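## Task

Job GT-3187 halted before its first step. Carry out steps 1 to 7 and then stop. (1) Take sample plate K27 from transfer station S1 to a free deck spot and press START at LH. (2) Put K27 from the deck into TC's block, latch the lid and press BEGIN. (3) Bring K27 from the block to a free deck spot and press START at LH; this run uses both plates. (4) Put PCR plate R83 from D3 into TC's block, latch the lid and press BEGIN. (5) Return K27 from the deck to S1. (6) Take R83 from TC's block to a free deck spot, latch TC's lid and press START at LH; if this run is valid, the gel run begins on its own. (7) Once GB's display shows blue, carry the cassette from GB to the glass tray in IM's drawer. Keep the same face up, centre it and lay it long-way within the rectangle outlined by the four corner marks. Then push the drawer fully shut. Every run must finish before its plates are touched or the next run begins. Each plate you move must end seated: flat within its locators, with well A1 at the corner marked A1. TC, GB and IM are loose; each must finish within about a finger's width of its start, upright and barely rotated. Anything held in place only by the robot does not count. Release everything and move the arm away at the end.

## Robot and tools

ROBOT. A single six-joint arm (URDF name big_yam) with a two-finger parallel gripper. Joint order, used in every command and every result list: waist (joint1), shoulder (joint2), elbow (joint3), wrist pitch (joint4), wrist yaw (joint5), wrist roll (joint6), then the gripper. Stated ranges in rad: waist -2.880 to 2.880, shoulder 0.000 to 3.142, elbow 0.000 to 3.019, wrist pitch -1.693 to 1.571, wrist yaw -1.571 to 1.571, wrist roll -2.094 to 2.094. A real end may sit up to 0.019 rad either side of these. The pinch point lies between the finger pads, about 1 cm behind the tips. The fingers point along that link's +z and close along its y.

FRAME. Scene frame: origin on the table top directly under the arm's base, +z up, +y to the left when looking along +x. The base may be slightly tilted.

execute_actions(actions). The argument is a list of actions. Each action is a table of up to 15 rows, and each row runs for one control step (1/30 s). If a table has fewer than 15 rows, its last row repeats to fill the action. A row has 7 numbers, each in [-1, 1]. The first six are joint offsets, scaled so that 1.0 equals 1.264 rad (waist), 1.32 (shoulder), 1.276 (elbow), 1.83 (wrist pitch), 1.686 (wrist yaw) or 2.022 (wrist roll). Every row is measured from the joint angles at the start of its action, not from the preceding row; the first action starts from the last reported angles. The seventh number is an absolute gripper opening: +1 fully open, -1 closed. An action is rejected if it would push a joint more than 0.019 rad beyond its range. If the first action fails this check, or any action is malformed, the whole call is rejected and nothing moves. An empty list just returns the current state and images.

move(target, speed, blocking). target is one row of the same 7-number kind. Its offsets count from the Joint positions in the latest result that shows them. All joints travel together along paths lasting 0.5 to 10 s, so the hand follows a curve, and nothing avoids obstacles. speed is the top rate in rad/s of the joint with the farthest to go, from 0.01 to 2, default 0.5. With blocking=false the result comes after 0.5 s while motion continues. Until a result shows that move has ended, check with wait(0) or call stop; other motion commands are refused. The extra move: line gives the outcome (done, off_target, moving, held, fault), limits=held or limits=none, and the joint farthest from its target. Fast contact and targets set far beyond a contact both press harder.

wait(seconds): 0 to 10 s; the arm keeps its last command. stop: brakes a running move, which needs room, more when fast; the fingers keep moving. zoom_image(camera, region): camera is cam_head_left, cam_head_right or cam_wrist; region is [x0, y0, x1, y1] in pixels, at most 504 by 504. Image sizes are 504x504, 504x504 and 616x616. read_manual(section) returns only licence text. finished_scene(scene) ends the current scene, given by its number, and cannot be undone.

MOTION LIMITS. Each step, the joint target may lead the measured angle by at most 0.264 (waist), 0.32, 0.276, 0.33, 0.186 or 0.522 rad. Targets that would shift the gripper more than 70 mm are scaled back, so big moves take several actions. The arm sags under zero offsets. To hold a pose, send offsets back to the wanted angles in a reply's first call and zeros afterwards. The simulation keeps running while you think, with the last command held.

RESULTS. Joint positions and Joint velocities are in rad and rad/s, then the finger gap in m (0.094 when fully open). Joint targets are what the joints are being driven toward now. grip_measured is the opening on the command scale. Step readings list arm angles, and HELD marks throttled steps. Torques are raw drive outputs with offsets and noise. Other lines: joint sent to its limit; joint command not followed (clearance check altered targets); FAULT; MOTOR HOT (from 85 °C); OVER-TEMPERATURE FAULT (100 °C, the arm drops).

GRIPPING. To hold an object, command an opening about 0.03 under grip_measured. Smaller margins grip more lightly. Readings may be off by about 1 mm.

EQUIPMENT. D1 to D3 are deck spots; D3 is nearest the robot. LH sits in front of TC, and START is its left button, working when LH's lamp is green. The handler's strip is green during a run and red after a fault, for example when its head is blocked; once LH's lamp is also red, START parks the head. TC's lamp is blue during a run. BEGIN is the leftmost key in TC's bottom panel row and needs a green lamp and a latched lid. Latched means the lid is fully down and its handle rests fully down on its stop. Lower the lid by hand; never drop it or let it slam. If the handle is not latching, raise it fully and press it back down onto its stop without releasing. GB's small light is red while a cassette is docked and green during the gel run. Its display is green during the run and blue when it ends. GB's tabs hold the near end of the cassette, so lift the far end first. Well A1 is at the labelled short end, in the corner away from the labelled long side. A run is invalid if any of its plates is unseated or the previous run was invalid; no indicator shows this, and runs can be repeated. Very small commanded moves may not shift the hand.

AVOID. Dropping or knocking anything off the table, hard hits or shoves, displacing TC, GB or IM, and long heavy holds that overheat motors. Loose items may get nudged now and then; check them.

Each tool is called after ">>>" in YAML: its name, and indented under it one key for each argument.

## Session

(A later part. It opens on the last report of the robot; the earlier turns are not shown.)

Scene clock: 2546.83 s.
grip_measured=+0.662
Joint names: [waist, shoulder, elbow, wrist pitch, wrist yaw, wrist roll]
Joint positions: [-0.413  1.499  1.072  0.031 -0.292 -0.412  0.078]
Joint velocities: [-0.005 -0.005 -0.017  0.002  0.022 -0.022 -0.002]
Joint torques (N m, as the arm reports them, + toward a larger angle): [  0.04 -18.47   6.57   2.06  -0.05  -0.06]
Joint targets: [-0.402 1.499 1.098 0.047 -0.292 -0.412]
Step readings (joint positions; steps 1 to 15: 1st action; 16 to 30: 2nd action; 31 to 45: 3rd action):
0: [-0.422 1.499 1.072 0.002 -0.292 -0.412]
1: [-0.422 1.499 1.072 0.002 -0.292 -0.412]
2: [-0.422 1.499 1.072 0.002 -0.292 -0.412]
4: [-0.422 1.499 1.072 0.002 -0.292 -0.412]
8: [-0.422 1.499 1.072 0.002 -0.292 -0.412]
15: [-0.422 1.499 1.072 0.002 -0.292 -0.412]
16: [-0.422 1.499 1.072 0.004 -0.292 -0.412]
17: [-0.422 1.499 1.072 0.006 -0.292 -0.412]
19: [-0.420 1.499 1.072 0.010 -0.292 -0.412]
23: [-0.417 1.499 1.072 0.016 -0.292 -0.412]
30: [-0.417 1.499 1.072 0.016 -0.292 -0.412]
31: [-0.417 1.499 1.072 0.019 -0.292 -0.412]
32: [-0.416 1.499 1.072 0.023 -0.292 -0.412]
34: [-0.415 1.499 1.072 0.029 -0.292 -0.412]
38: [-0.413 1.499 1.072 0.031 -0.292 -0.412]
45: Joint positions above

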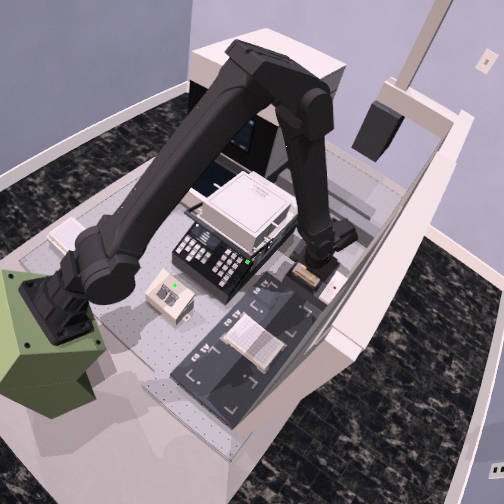

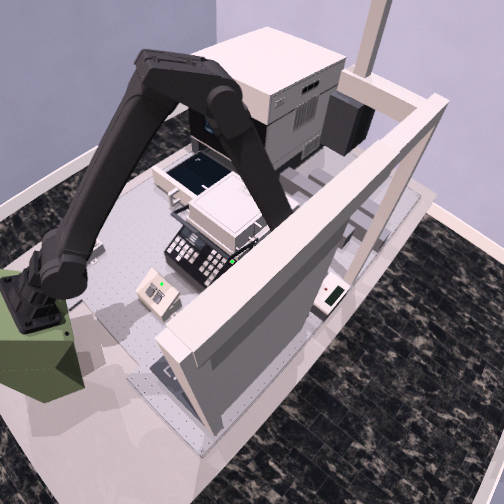

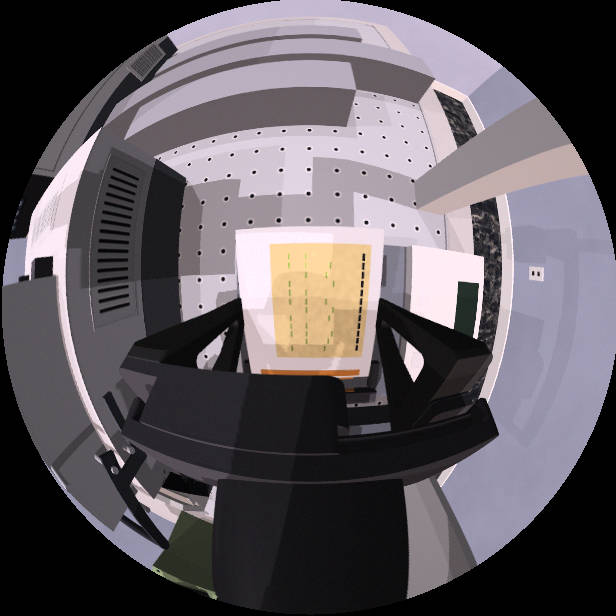

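>>> move:
  target: [0.0,-0.09,0.02,-0.05,0.02,0,0.64]
  speed: 0.08

Scene clock: 2551.13 s.
grip_measured=+0.662
Joint names: [waist, shoulder, elbow, wrist pitch, wrist yaw, wrist roll]
Joint positions: [-0.413  1.396  1.072 -0.051 -0.261 -0.412  0.078]
Joint velocities: [-0.005  0.005 -0.007  0.002 -0.051  0.022 -0.   ]
Joint torques (N m, as the arm reports them, + toward a larger angle): [ -1.37 -19.42   7.45   1.2    0.08  -0.07]
Joint targets: [-0.413 1.380 1.098 -0.061 -0.258 -0.412]
move: off_target; limits=none; farthest joint: the elbow, 0.025 radians from its target (0.025 radians at the start)

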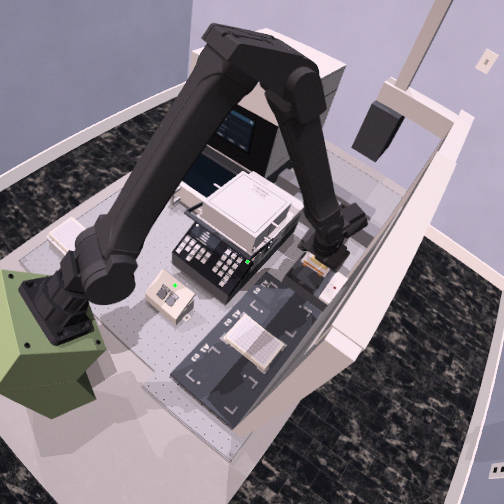

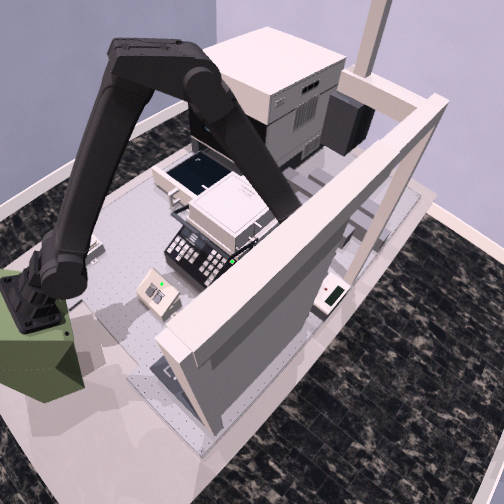

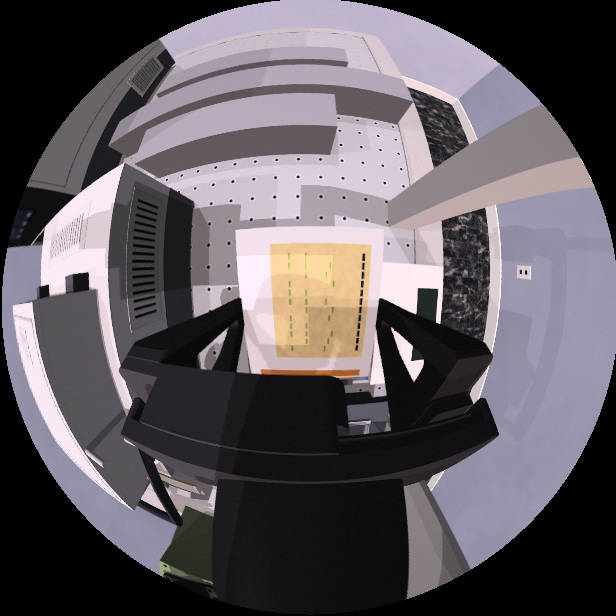

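>>> move:
  target: [-0.066,-0.385,0.03,-0.401,-0.007,-0.046,0.64]
  speed: 0.3

Scene clock: 2560.57 s.
grip_measured=+0.662
Joint names: [waist, shoulder, elbow, wrist pitch, wrist yaw, wrist roll]
Joint positions: [-0.486  0.896  1.072 -0.775 -0.269 -0.489  0.078]
Joint velocities: [-0.005  0.005 -0.002 -0.002  0.081  0.037  0.001]
Joint torques (N m, as the arm reports them, + toward a larger angle): [ -1.48 -14.77  11.51   0.71  -0.12  -0.25]
Joint targets: [-0.496 0.888 1.111 -0.785 -0.273 -0.505]
move: off_target; limits=none; farthest joint: the elbow, 0.038 radians from its target (0.038 radians at the start)

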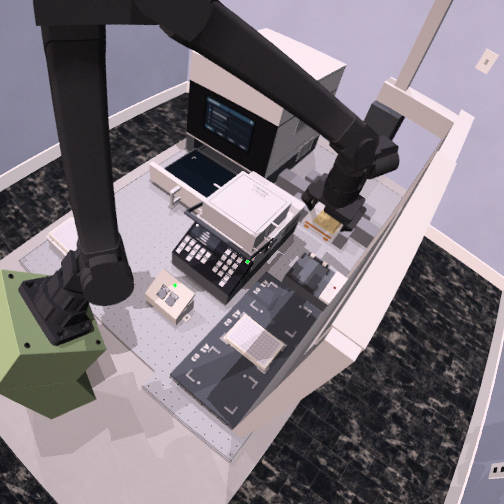

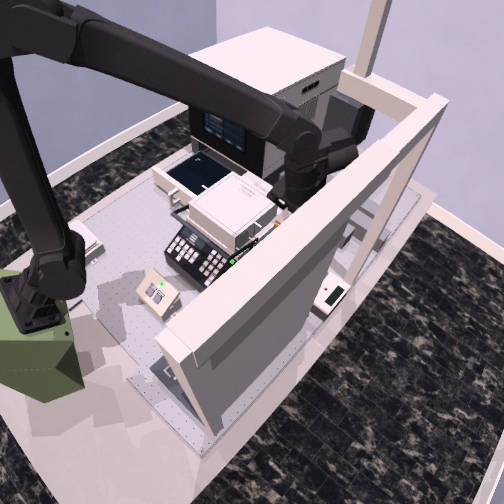

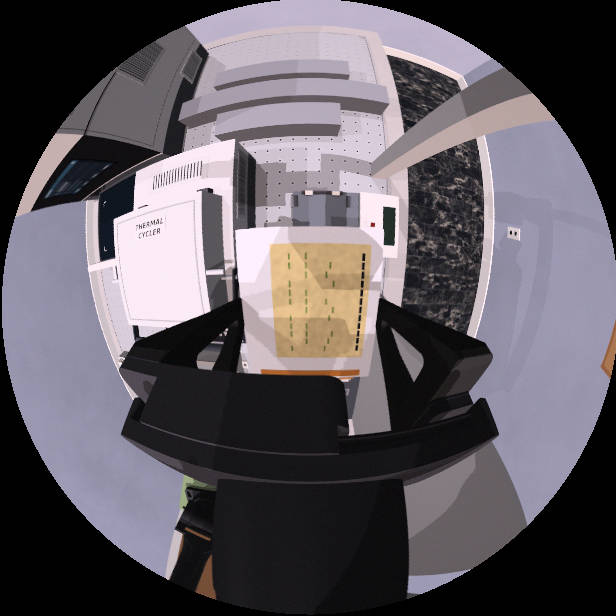

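>>> move:
  target: [0.68,-0.135,-0.125,-0.037,0.419,-0.1,0.64]
  speed: 0.4

Scene clock: 2571.37 s.
grip_measured=+0.662
Joint names: [waist, shoulder, elbow, wrist pitch, wrist yaw, wrist roll]
Joint positions: [ 0.368  0.732  0.918 -0.834  0.434 -0.674  0.078]
Joint velocities: [-0.005  0.015 -0.002  0.007  0.037 -0.095  0.   ]
Joint torques (N m, as the arm reports them, + toward a larger angle): [  1.68 -10.1    7.71   0.94   0.13  -0.23]
Joint targets: [0.373 0.718 0.913 -0.843 0.437 -0.691]
move: done; limits=none; farthest joint: the wrist roll, 0.017 radians from its target (0.202 radians at the start)

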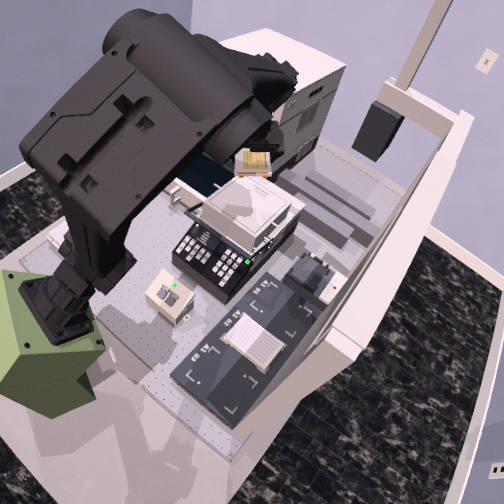

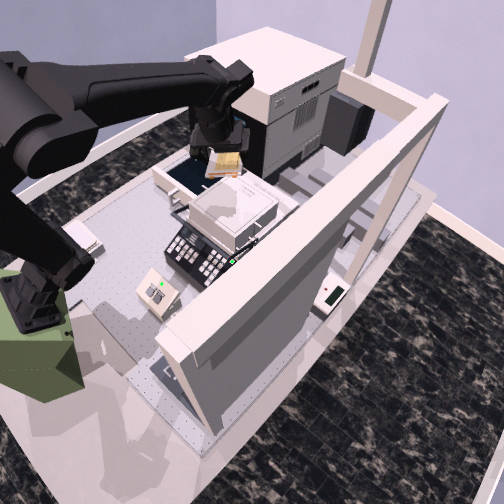

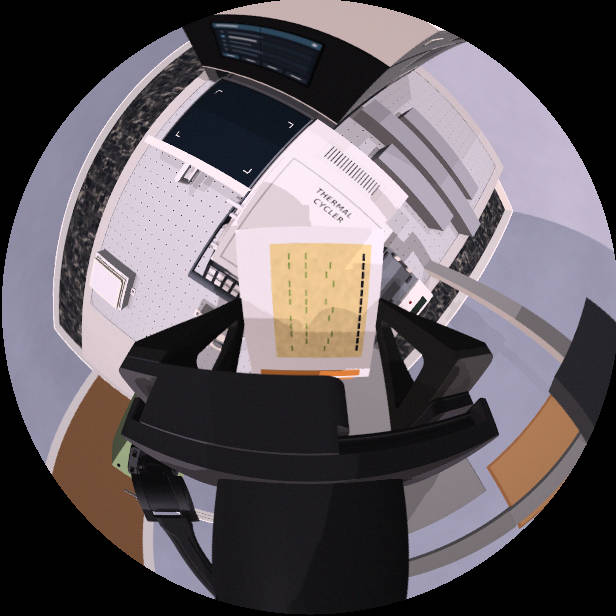

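>>> move:
  target: [0.1915,0.62,0.49,-0.052,-0.0825,-0.30,0.64]
  speed: 0.35

Scene clock: 2577.90 s.
grip_measured=+0.662
Joint names: [waist, shoulder, elbow, wrist pitch, wrist yaw, wrist roll]
Joint positions: [ 0.6    1.539  1.501 -0.919  0.297 -1.265  0.078]
Joint velocities: [ 0.005 -0.015 -0.002 -0.012 -0.066 -0.007 -0.   ]
Joint torques (N m, as the arm reports them, + toward a larger angle): [ 10.66 -16.46  10.36   0.27  -0.21  -0.25]
Joint targets: [0.610 1.550 1.544 -0.929 0.295 -1.281]
move: off_target; limits=none; farthest joint: the elbow, 0.042 radians from its target (0.625 radians at the start)

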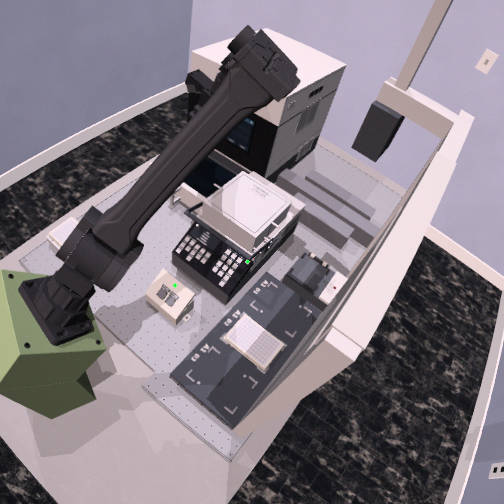

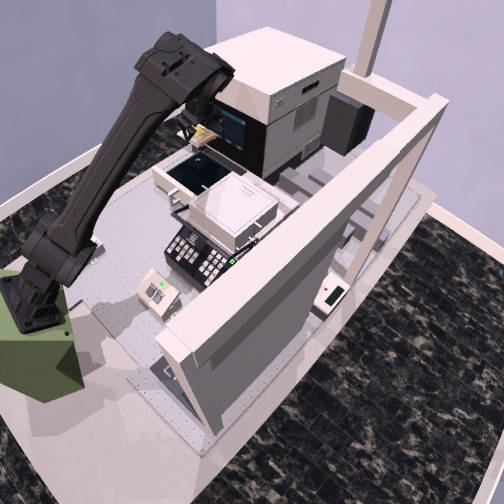

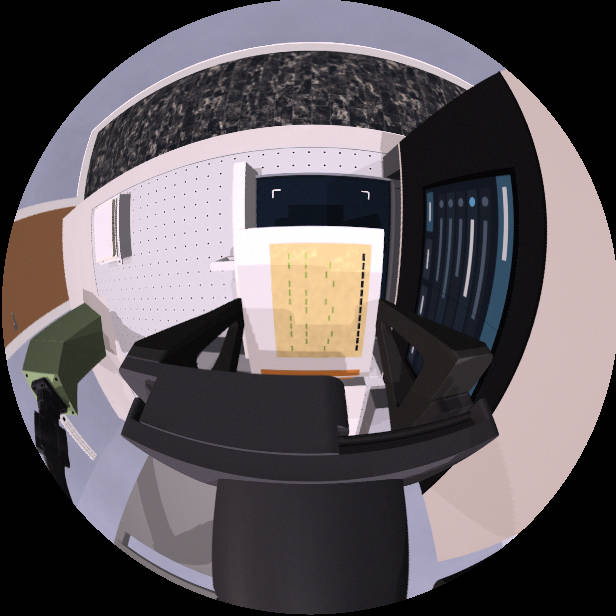

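>>> move:
  target: [-0.1163,0.1553,-0.025,0.1475,-0.0475,-0.061,0.64]
  speed: 0.15

>>> zoom_image:
  camera: "cam_wrist"
  region: [140,110,480,400]

Scene clock: 2585.87 s.
grip_measured=+0.662
Joint names: [waist, shoulder, elbow, wrist pitch, wrist yaw, wrist roll]
Joint positions: [ 0.466  1.723  1.473 -0.661  0.221 -1.371  0.078]
Joint velocities: [ 0.005 -0.005 -0.017 -0.002 -0.007  0.007 -0.   ]
Joint torques (N m, as the arm reports them, + toward a larger angle): [  8.17 -17.16   5.34   1.12  -0.25  -0.25]
Joint targets: [0.453 1.744 1.470 -0.650 0.217 -1.388]
move: off_target; limits=none; farthest joint: the shoulder, 0.021 radians from its target (0.205 radians at the start)

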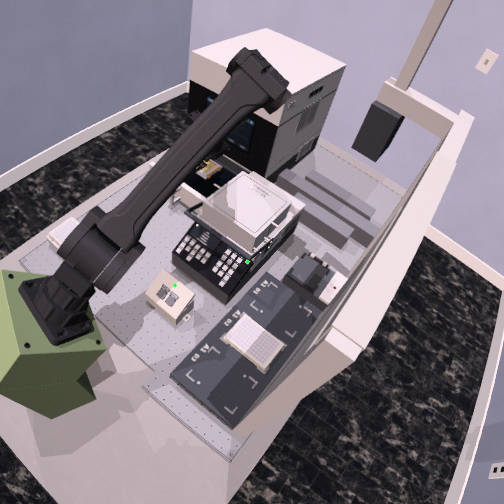

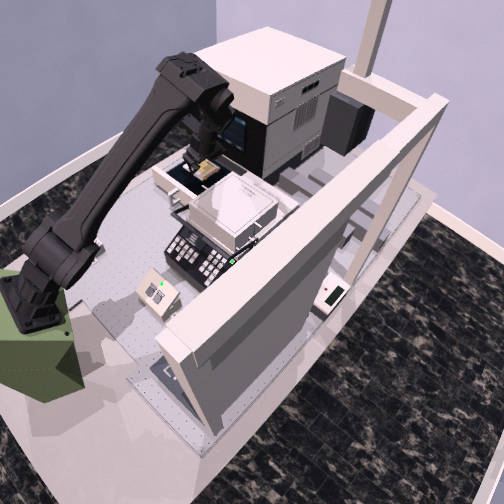

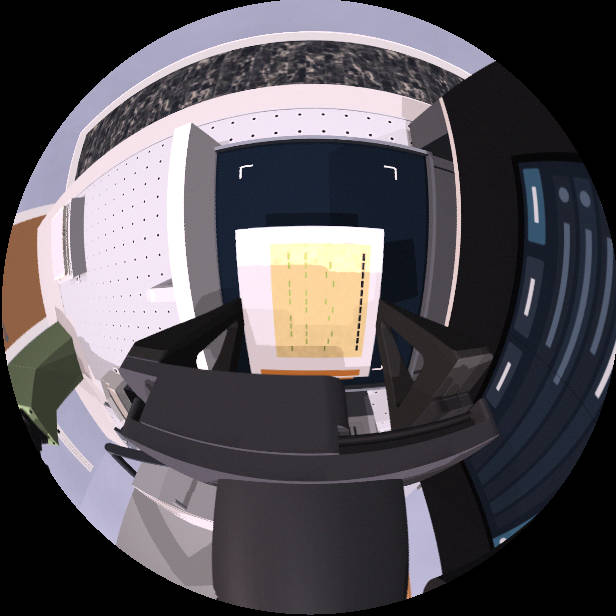

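Region (140, 110, 480, 400) of cam_wrist's 616x616 image, scaled by 1.482, with more detail than that image has; it fills the top 430 rows of this view, and the rest is white.

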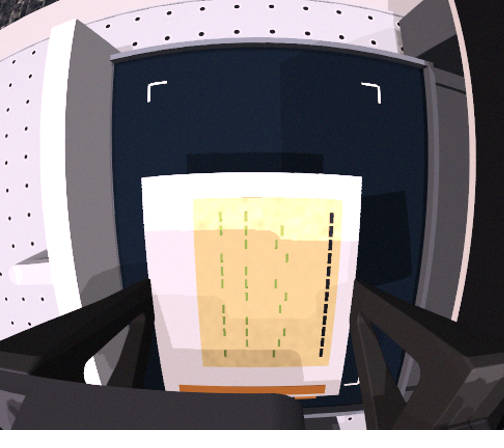

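>>> move:
  target: [-0.0253,0.066,0.07,0.0148,-0.0095,-0.0168,0.64]
  speed: 0.06

>>> zoom_image:
  camera: "cam_wrist"
  region: [140,110,480,400]

Scene clock: 2598.93 s.
grip_measured=+0.662
Joint names: [waist, shoulder, elbow, wrist pitch, wrist yaw, wrist roll]
Joint positions: [ 0.452  1.787  1.521 -0.646  0.208 -1.389  0.078]
Joint velocities: [-0.015 -0.005  0.007 -0.007  0.007 -0.051  0.   ]
Joint torques (N m, as the arm reports them, + toward a larger angle): [  8.48 -17.41   8.68   1.15  -0.26  -0.25]
Joint targets: [0.434 1.811 1.562 -0.634 0.205 -1.405]
move: off_target; limits=none; farthest joint: the elbow, 0.041 radians from its target (0.089 radians at the start)

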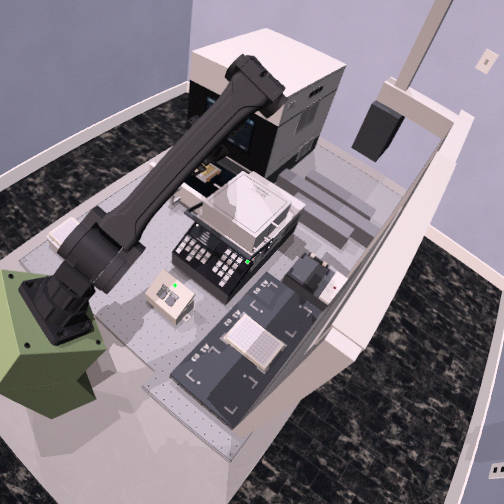

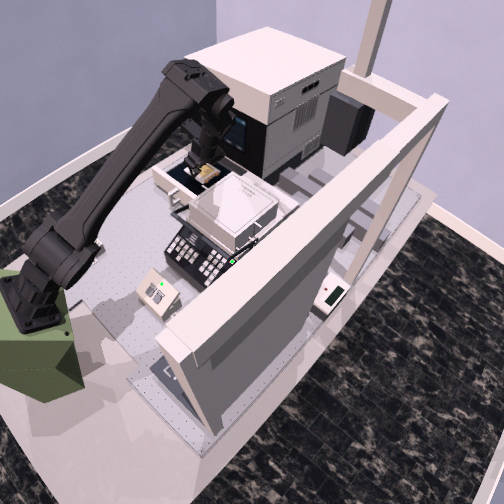

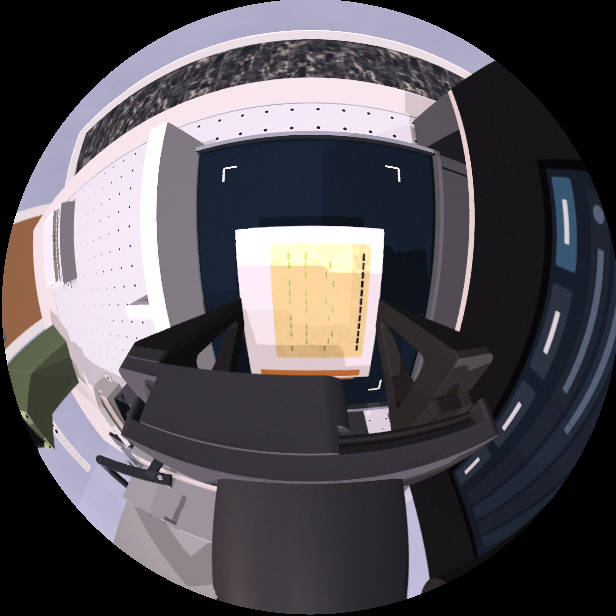

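Region (140, 110, 480, 400) of cam_wrist's 616x616 image, scaled by 1.482, with more detail than that image has; it fills the top 430 rows of this view, and the rest is white.

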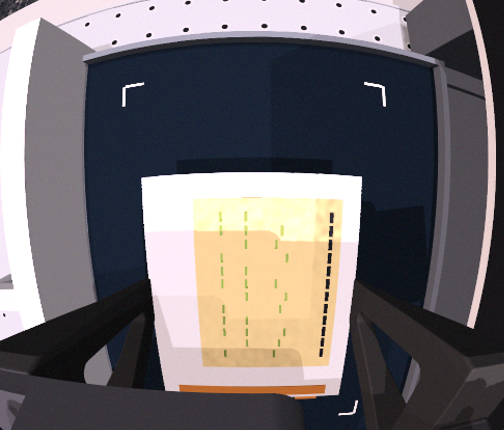

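>>> move:
  target: [-0.032,0.056,0.048,0.0237,-0.008,-0.0143,0.64]
  speed: 0.04

>>> zoom_image:
  camera: "cam_wrist"
  region: [140,110,480,430]

Scene clock: 2610.67 s.
grip_measured=+0.662
Joint names: [waist, shoulder, elbow, wrist pitch, wrist yaw, wrist roll]
Joint positions: [ 0.432  1.838  1.539 -0.616  0.198 -1.402  0.078]
Joint velocities: [ 0.005 -0.015 -0.002 -0.007 -0.037  0.022 -0.   ]
Joint torques (N m, as the arm reports them, + toward a larger angle): [  8.01 -17.46   8.66   1.23  -0.27  -0.28]
Joint targets: [0.412 1.861 1.583 -0.603 0.195 -1.418]
move: off_target; limits=none; farthest joint: the elbow, 0.043 radians from its target (0.061 radians at the start)

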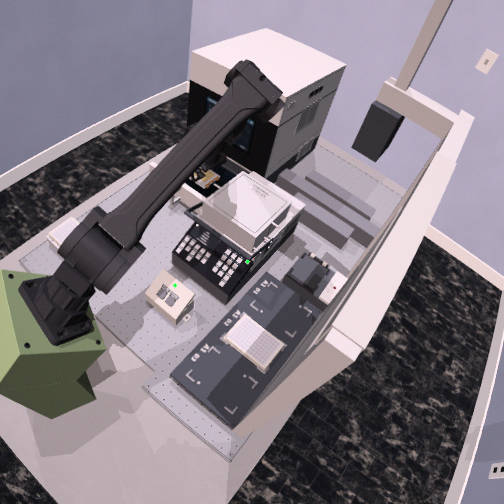

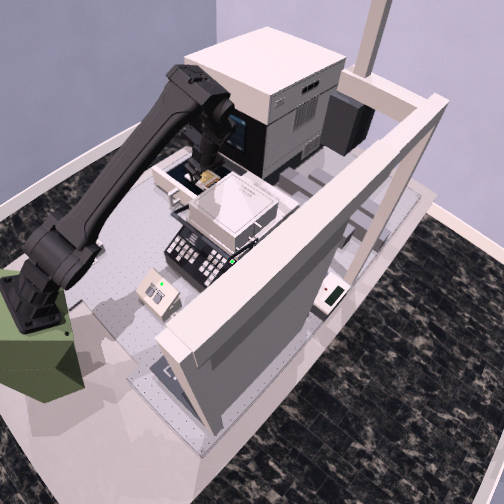

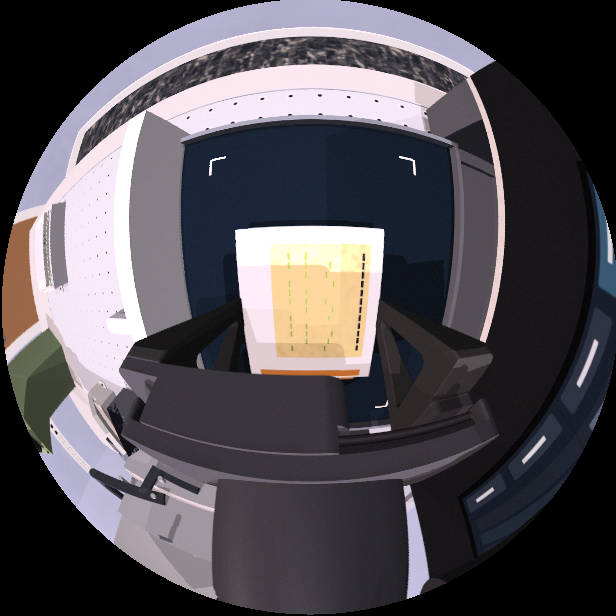

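Region (140, 110, 480, 430) of cam_wrist's 616x616 image, scaled by 1.482, with more detail than that image has; it fills the top 474 rows of this view, and the rest is white.

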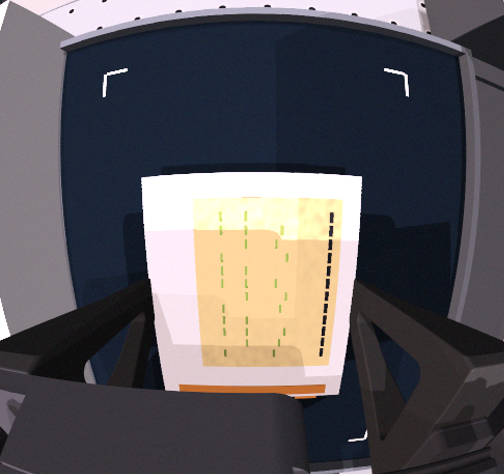

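>>> move:
  target: [-0.0222,0.0337,0.0439,0.0153,-0.0042,-0.0109,0.64]
  speed: 0.03

>>> zoom_image:
  camera: "cam_wrist"
  region: [140,110,480,430]

Scene clock: 2622.57 s.
grip_measured=+0.662
Joint names: [waist, shoulder, elbow, wrist pitch, wrist yaw, wrist roll]
Joint positions: [ 0.426  1.857  1.548 -0.603  0.195 -1.408  0.078]
Joint velocities: [-0.005 -0.005 -0.002 -0.012 -0.007 -0.125  0.   ]
Joint torques (N m, as the arm reports them, + toward a larger angle): [  7.96 -17.9    8.91   1.29  -0.29  -0.27]
Joint targets: [0.404 1.882 1.596 -0.588 0.191 -1.424]
move: off_target; limits=none; farthest joint: the elbow, 0.047 radians from its target (0.056 radians at the start)

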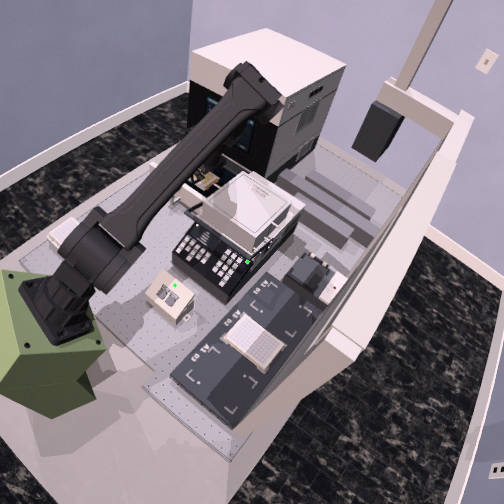

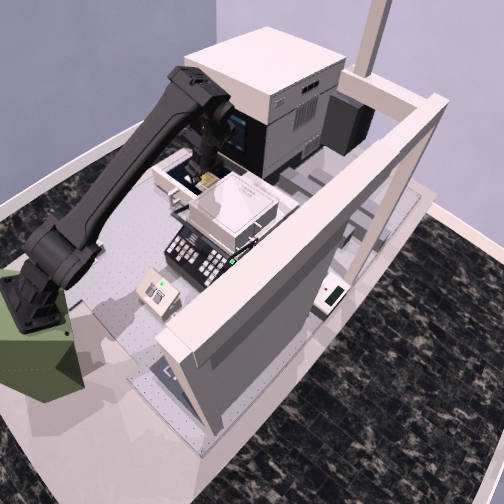

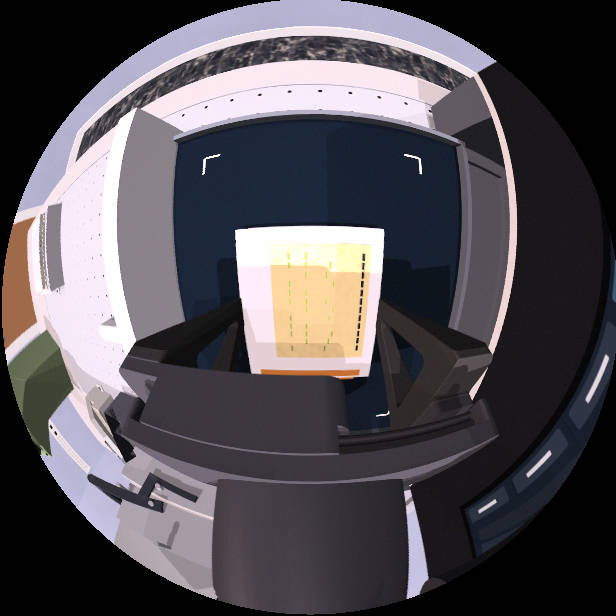

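Region (140, 110, 480, 430) of cam_wrist's 616x616 image, scaled by 1.482, with more detail than that image has; it fills the top 474 rows of this view, and the rest is white.

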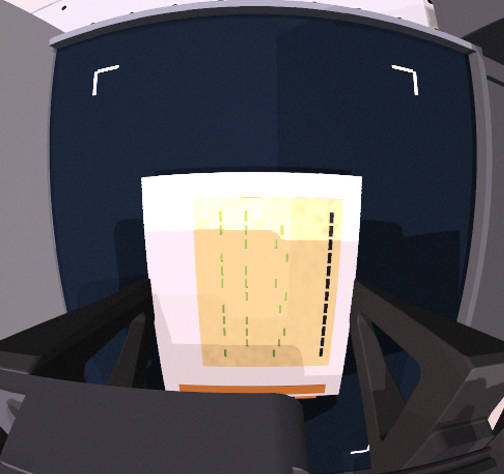

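>>> execute_actions:
  actions:
    - [[-0.019,0.021,0.039,0.010,-0.003,-0.008,0.64],[-0.019,0.021,0.039,0.010,-0.003,-0.008,0.64],[-0.019,0.021,0.039,0.010,-0.003,-0.008,0.64],[-0.019,0.021,0.039,0.010,-0.003,-0.008,0.64],[-0.0205,0.023,0.0415,0.0115,-0.0035,-0.008,0.64]]
    - [[-0.018,0.022,0.038,0.009,-0.0025,-0.008,0.64]]

Scene clock: 2627.53 s.
grip_measured=+0.662
Joint names: [waist, shoulder, elbow, wrist pitch, wrist yaw, wrist roll]
Joint positions: [ 0.423  1.868  1.552 -0.595  0.192 -1.408  0.078]
Joint velocities: [-0.005 -0.015  0.012  0.007 -0.022  0.022  0.   ]
Joint torques (N m, as the arm reports them, + toward a larger angle): [  8.86 -17.69   8.98   1.32  -0.28  -0.27]
Joint targets: [0.401 1.893 1.599 -0.580 0.188 -1.424]
Step readings (joint positions; steps 1 to 15: 1st action; 16 to 30: 2nd action):
0: [0.426 1.857 1.548 -0.603 0.195 -1.408]
1: [0.426 1.858 1.548 -0.602 0.194 -1.408]
2: [0.426 1.858 1.548 -0.601 0.194 -1.408]
4: [0.425 1.859 1.548 -0.600 0.193 -1.408]
8: [0.425 1.862 1.550 -0.597 0.192 -1.408]
15: [0.423 1.864 1.550 -0.597 0.192 -1.408]
16: [0.423 1.864 1.550 -0.597 0.192 -1.408]
17: [0.423 1.865 1.550 -0.596 0.192 -1.408]
19: [0.423 1.866 1.551 -0.595 0.192 -1.408]
23: [0.423 1.868 1.552 -0.595 0.192 -1.408]
30: Joint positions above

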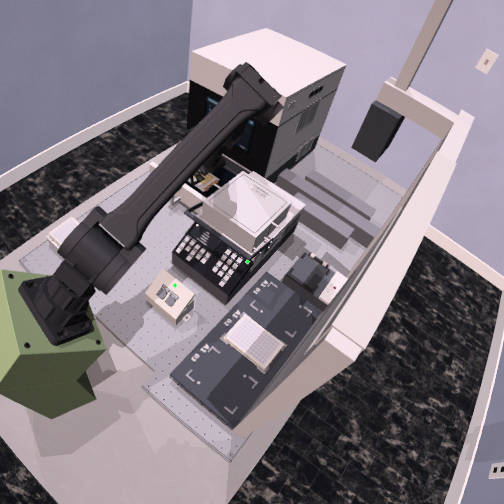

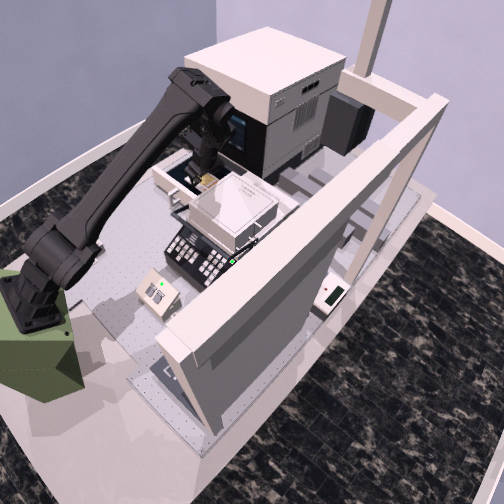

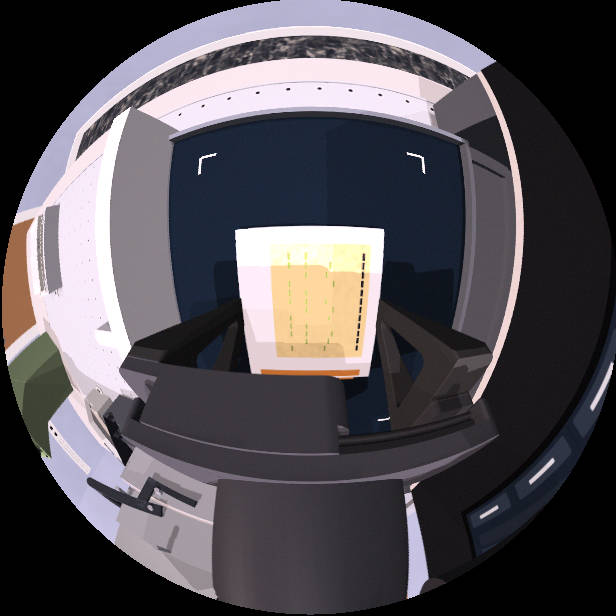

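>>> execute_actions:
  actions:
    - [[-0.019,0.022,0.039,0.0095,-0.0025,-0.008,0.64]]
    - [[-0.019,0.022,0.039,0.0095,-0.0025,-0.008,0.64]]

Scene clock: 2631.13 s.
grip_measured=+0.662
Joint names: [waist, shoulder, elbow, wrist pitch, wrist yaw, wrist roll]
Joint positions: [ 0.421  1.875  1.555 -0.59   0.191 -1.409  0.078]
Joint velocities: [-0.005  0.005  0.002 -0.002  0.022  0.022 -0.   ]
Joint torques (N m, as the arm reports them, + toward a larger angle): [  8.59 -17.56   9.12   1.31  -0.27  -0.25]
Joint targets: [0.397 1.902 1.604 -0.575 0.187 -1.425]
Step readings (joint positions; steps 1 to 15: 1st action; 16 to 30: 2nd action):
0: [0.423 1.868 1.552 -0.595 0.192 -1.408]
1: [0.422 1.868 1.552 -0.594 0.192 -1.408]
2: [0.422 1.869 1.552 -0.594 0.191 -1.408]
4: [0.422 1.870 1.553 -0.593 0.191 -1.408]
8: [0.421 1.872 1.554 -0.592 0.191 -1.408]
15: [0.421 1.873 1.555 -0.592 0.191 -1.408]
16: [0.421 1.873 1.555 -0.592 0.191 -1.408]
17: [0.421 1.873 1.555 -0.591 0.191 -1.409]
19: [0.421 1.875 1.555 -0.590 0.191 -1.409]
23: [0.421 1.875 1.555 -0.590 0.191 -1.409]
30: Joint positions above

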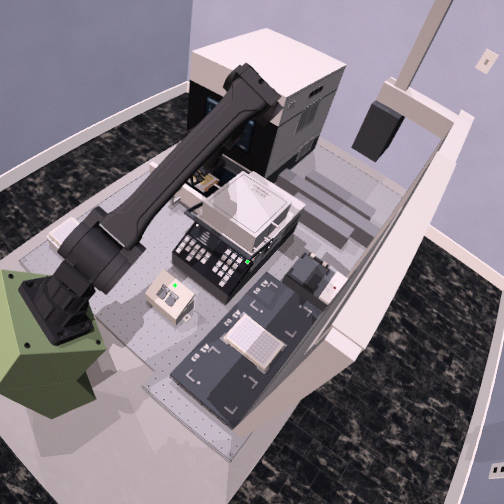

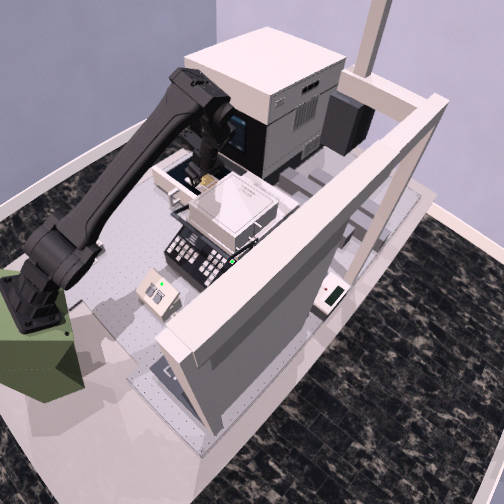

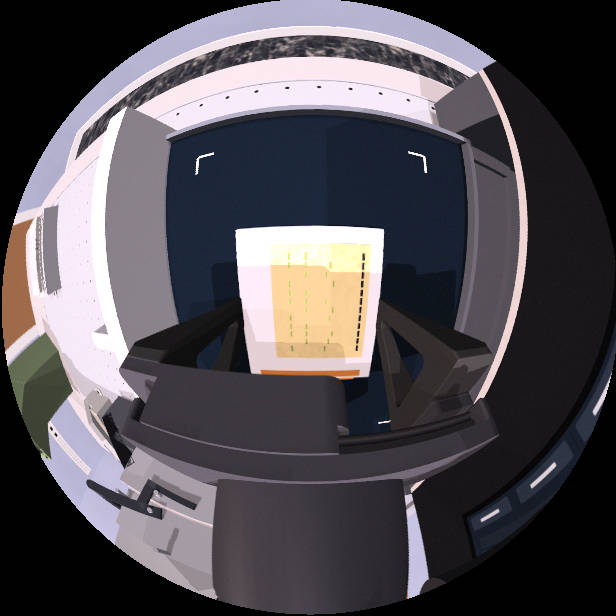

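>>> execute_actions:
  actions:
    - [[-0.015,0.023,0.036,0.006,-0.002,-0.006,0.64]]
    - [[-0.012,0.018,0.033,0.004,-0.001,-0.004,0.68]]
    - [[-0.012,0.015,0.033,0.004,-0.001,-0.004,0.8]]
    - [[-0.012,0.015,0.033,0.004,-0.001,-0.004,1.0]]

Scene clock: 2635.57 s.
grip_measured=+1.000
Joint names: [waist, shoulder, elbow, wrist pitch, wrist yaw, wrist roll]
Joint positions: [ 0.421  1.875  1.555 -0.59   0.189 -1.409  0.094]
Joint velocities: [-0.005  0.005 -0.012 -0.002  0.037  0.022  0.   ]
Joint torques (N m, as the arm reports them, + toward a larger angle): [  9.17 -18.25   8.49   1.05  -0.18  -0.17]
Joint targets: [0.406 1.894 1.597 -0.582 0.188 -1.417]
Step readings (joint positions; steps 1 to 15: 1st action; 16 to 30: 2nd action; 31 to 45: 3rd action; 46 to 60: 4th action):
0: [0.421 1.875 1.555 -0.590 0.191 -1.409]
1: [0.421 1.875 1.555 -0.590 0.191 -1.409]
2: [0.421 1.875 1.555 -0.590 0.191 -1.409]
4: [0.421 1.875 1.555 -0.590 0.191 -1.409]
8: [0.421 1.875 1.555 -0.590 0.191 -1.409]
15: [0.421 1.875 1.555 -0.590 0.191 -1.409]
16: [0.421 1.875 1.555 -0.590 0.191 -1.409]
17: [0.421 1.875 1.555 -0.590 0.191 -1.409]
19: [0.421 1.875 1.555 -0.590 0.191 -1.409]
23: [0.421 1.875 1.555 -0.590 0.191 -1.409]
30: [0.421 1.875 1.555 -0.590 0.191 -1.409]
31: [0.421 1.875 1.555 -0.590 0.190 -1.409]
32: [0.421 1.875 1.555 -0.590 0.190 -1.409]
34: [0.421 1.875 1.555 -0.590 0.190 -1.409]
38: [0.421 1.875 1.555 -0.590 0.190 -1.409]
45: [0.421 1.875 1.555 -0.590 0.190 -1.409]
46: [0.421 1.875 1.555 -0.590 0.189 -1.409]
47: [0.421 1.875 1.555 -0.590 0.189 -1.409]
49: [0.421 1.875 1.555 -0.590 0.189 -1.409]
53: [0.421 1.875 1.555 -0.590 0.189 -1.409]
60: Joint positions above

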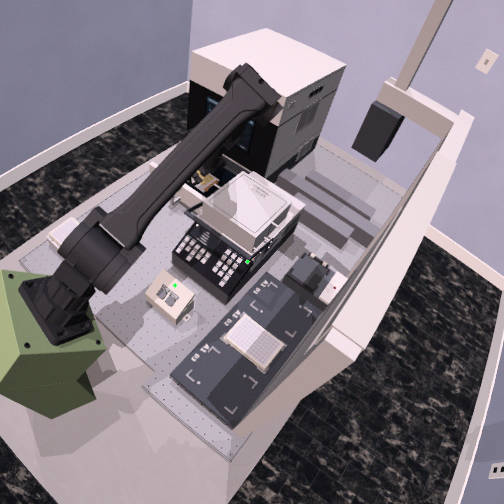

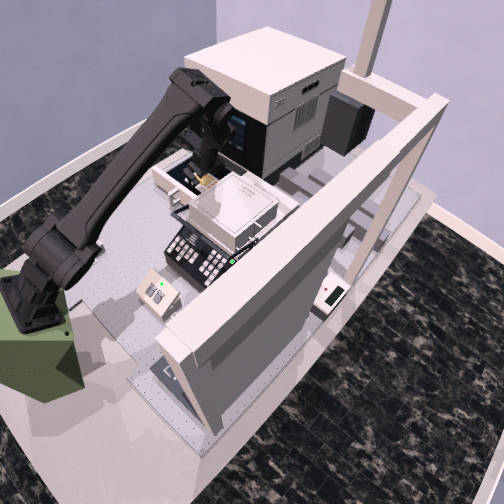

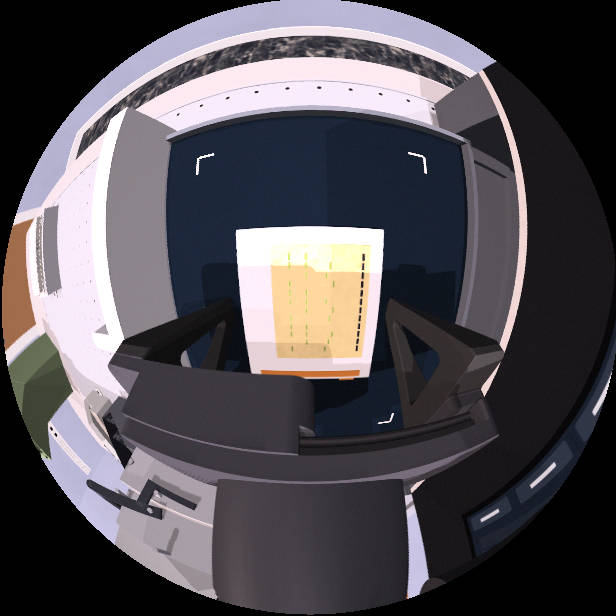

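>>> move:
  target: [0.033,-0.076,-0.03,-0.037,0.013,0.015,1.0]
  speed: 0.06

Scene clock: 2642.13 s.
grip_measured=+1.000
Joint names: [waist, shoulder, elbow, wrist pitch, wrist yaw, wrist roll]
Joint positions: [ 0.45   1.79   1.523 -0.648  0.207 -1.395  0.094]
Joint velocities: [-0.005 -0.015  0.002 -0.012  0.022 -0.022  0.   ]
Joint torques (N m, as the arm reports them, + toward a larger angle): [ 11.87 -21.43   5.03   0.34  -0.05   0.09]
Joint targets: [0.462 1.774 1.517 -0.657 0.211 -1.378]
move: done; limits=none; farthest joint: the shoulder, 0.016 radians from its target (0.100 radians at the start)

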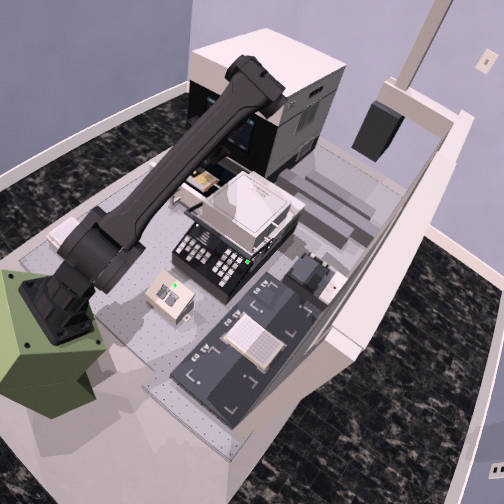

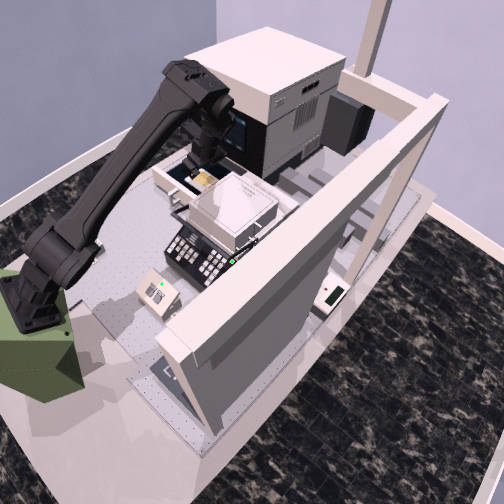

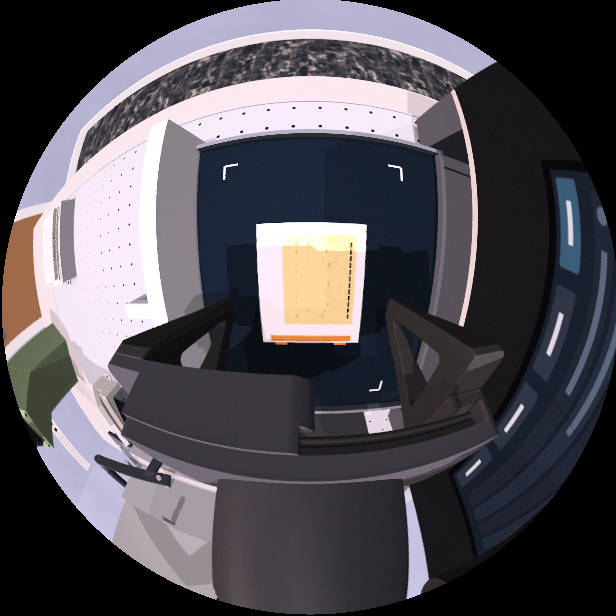

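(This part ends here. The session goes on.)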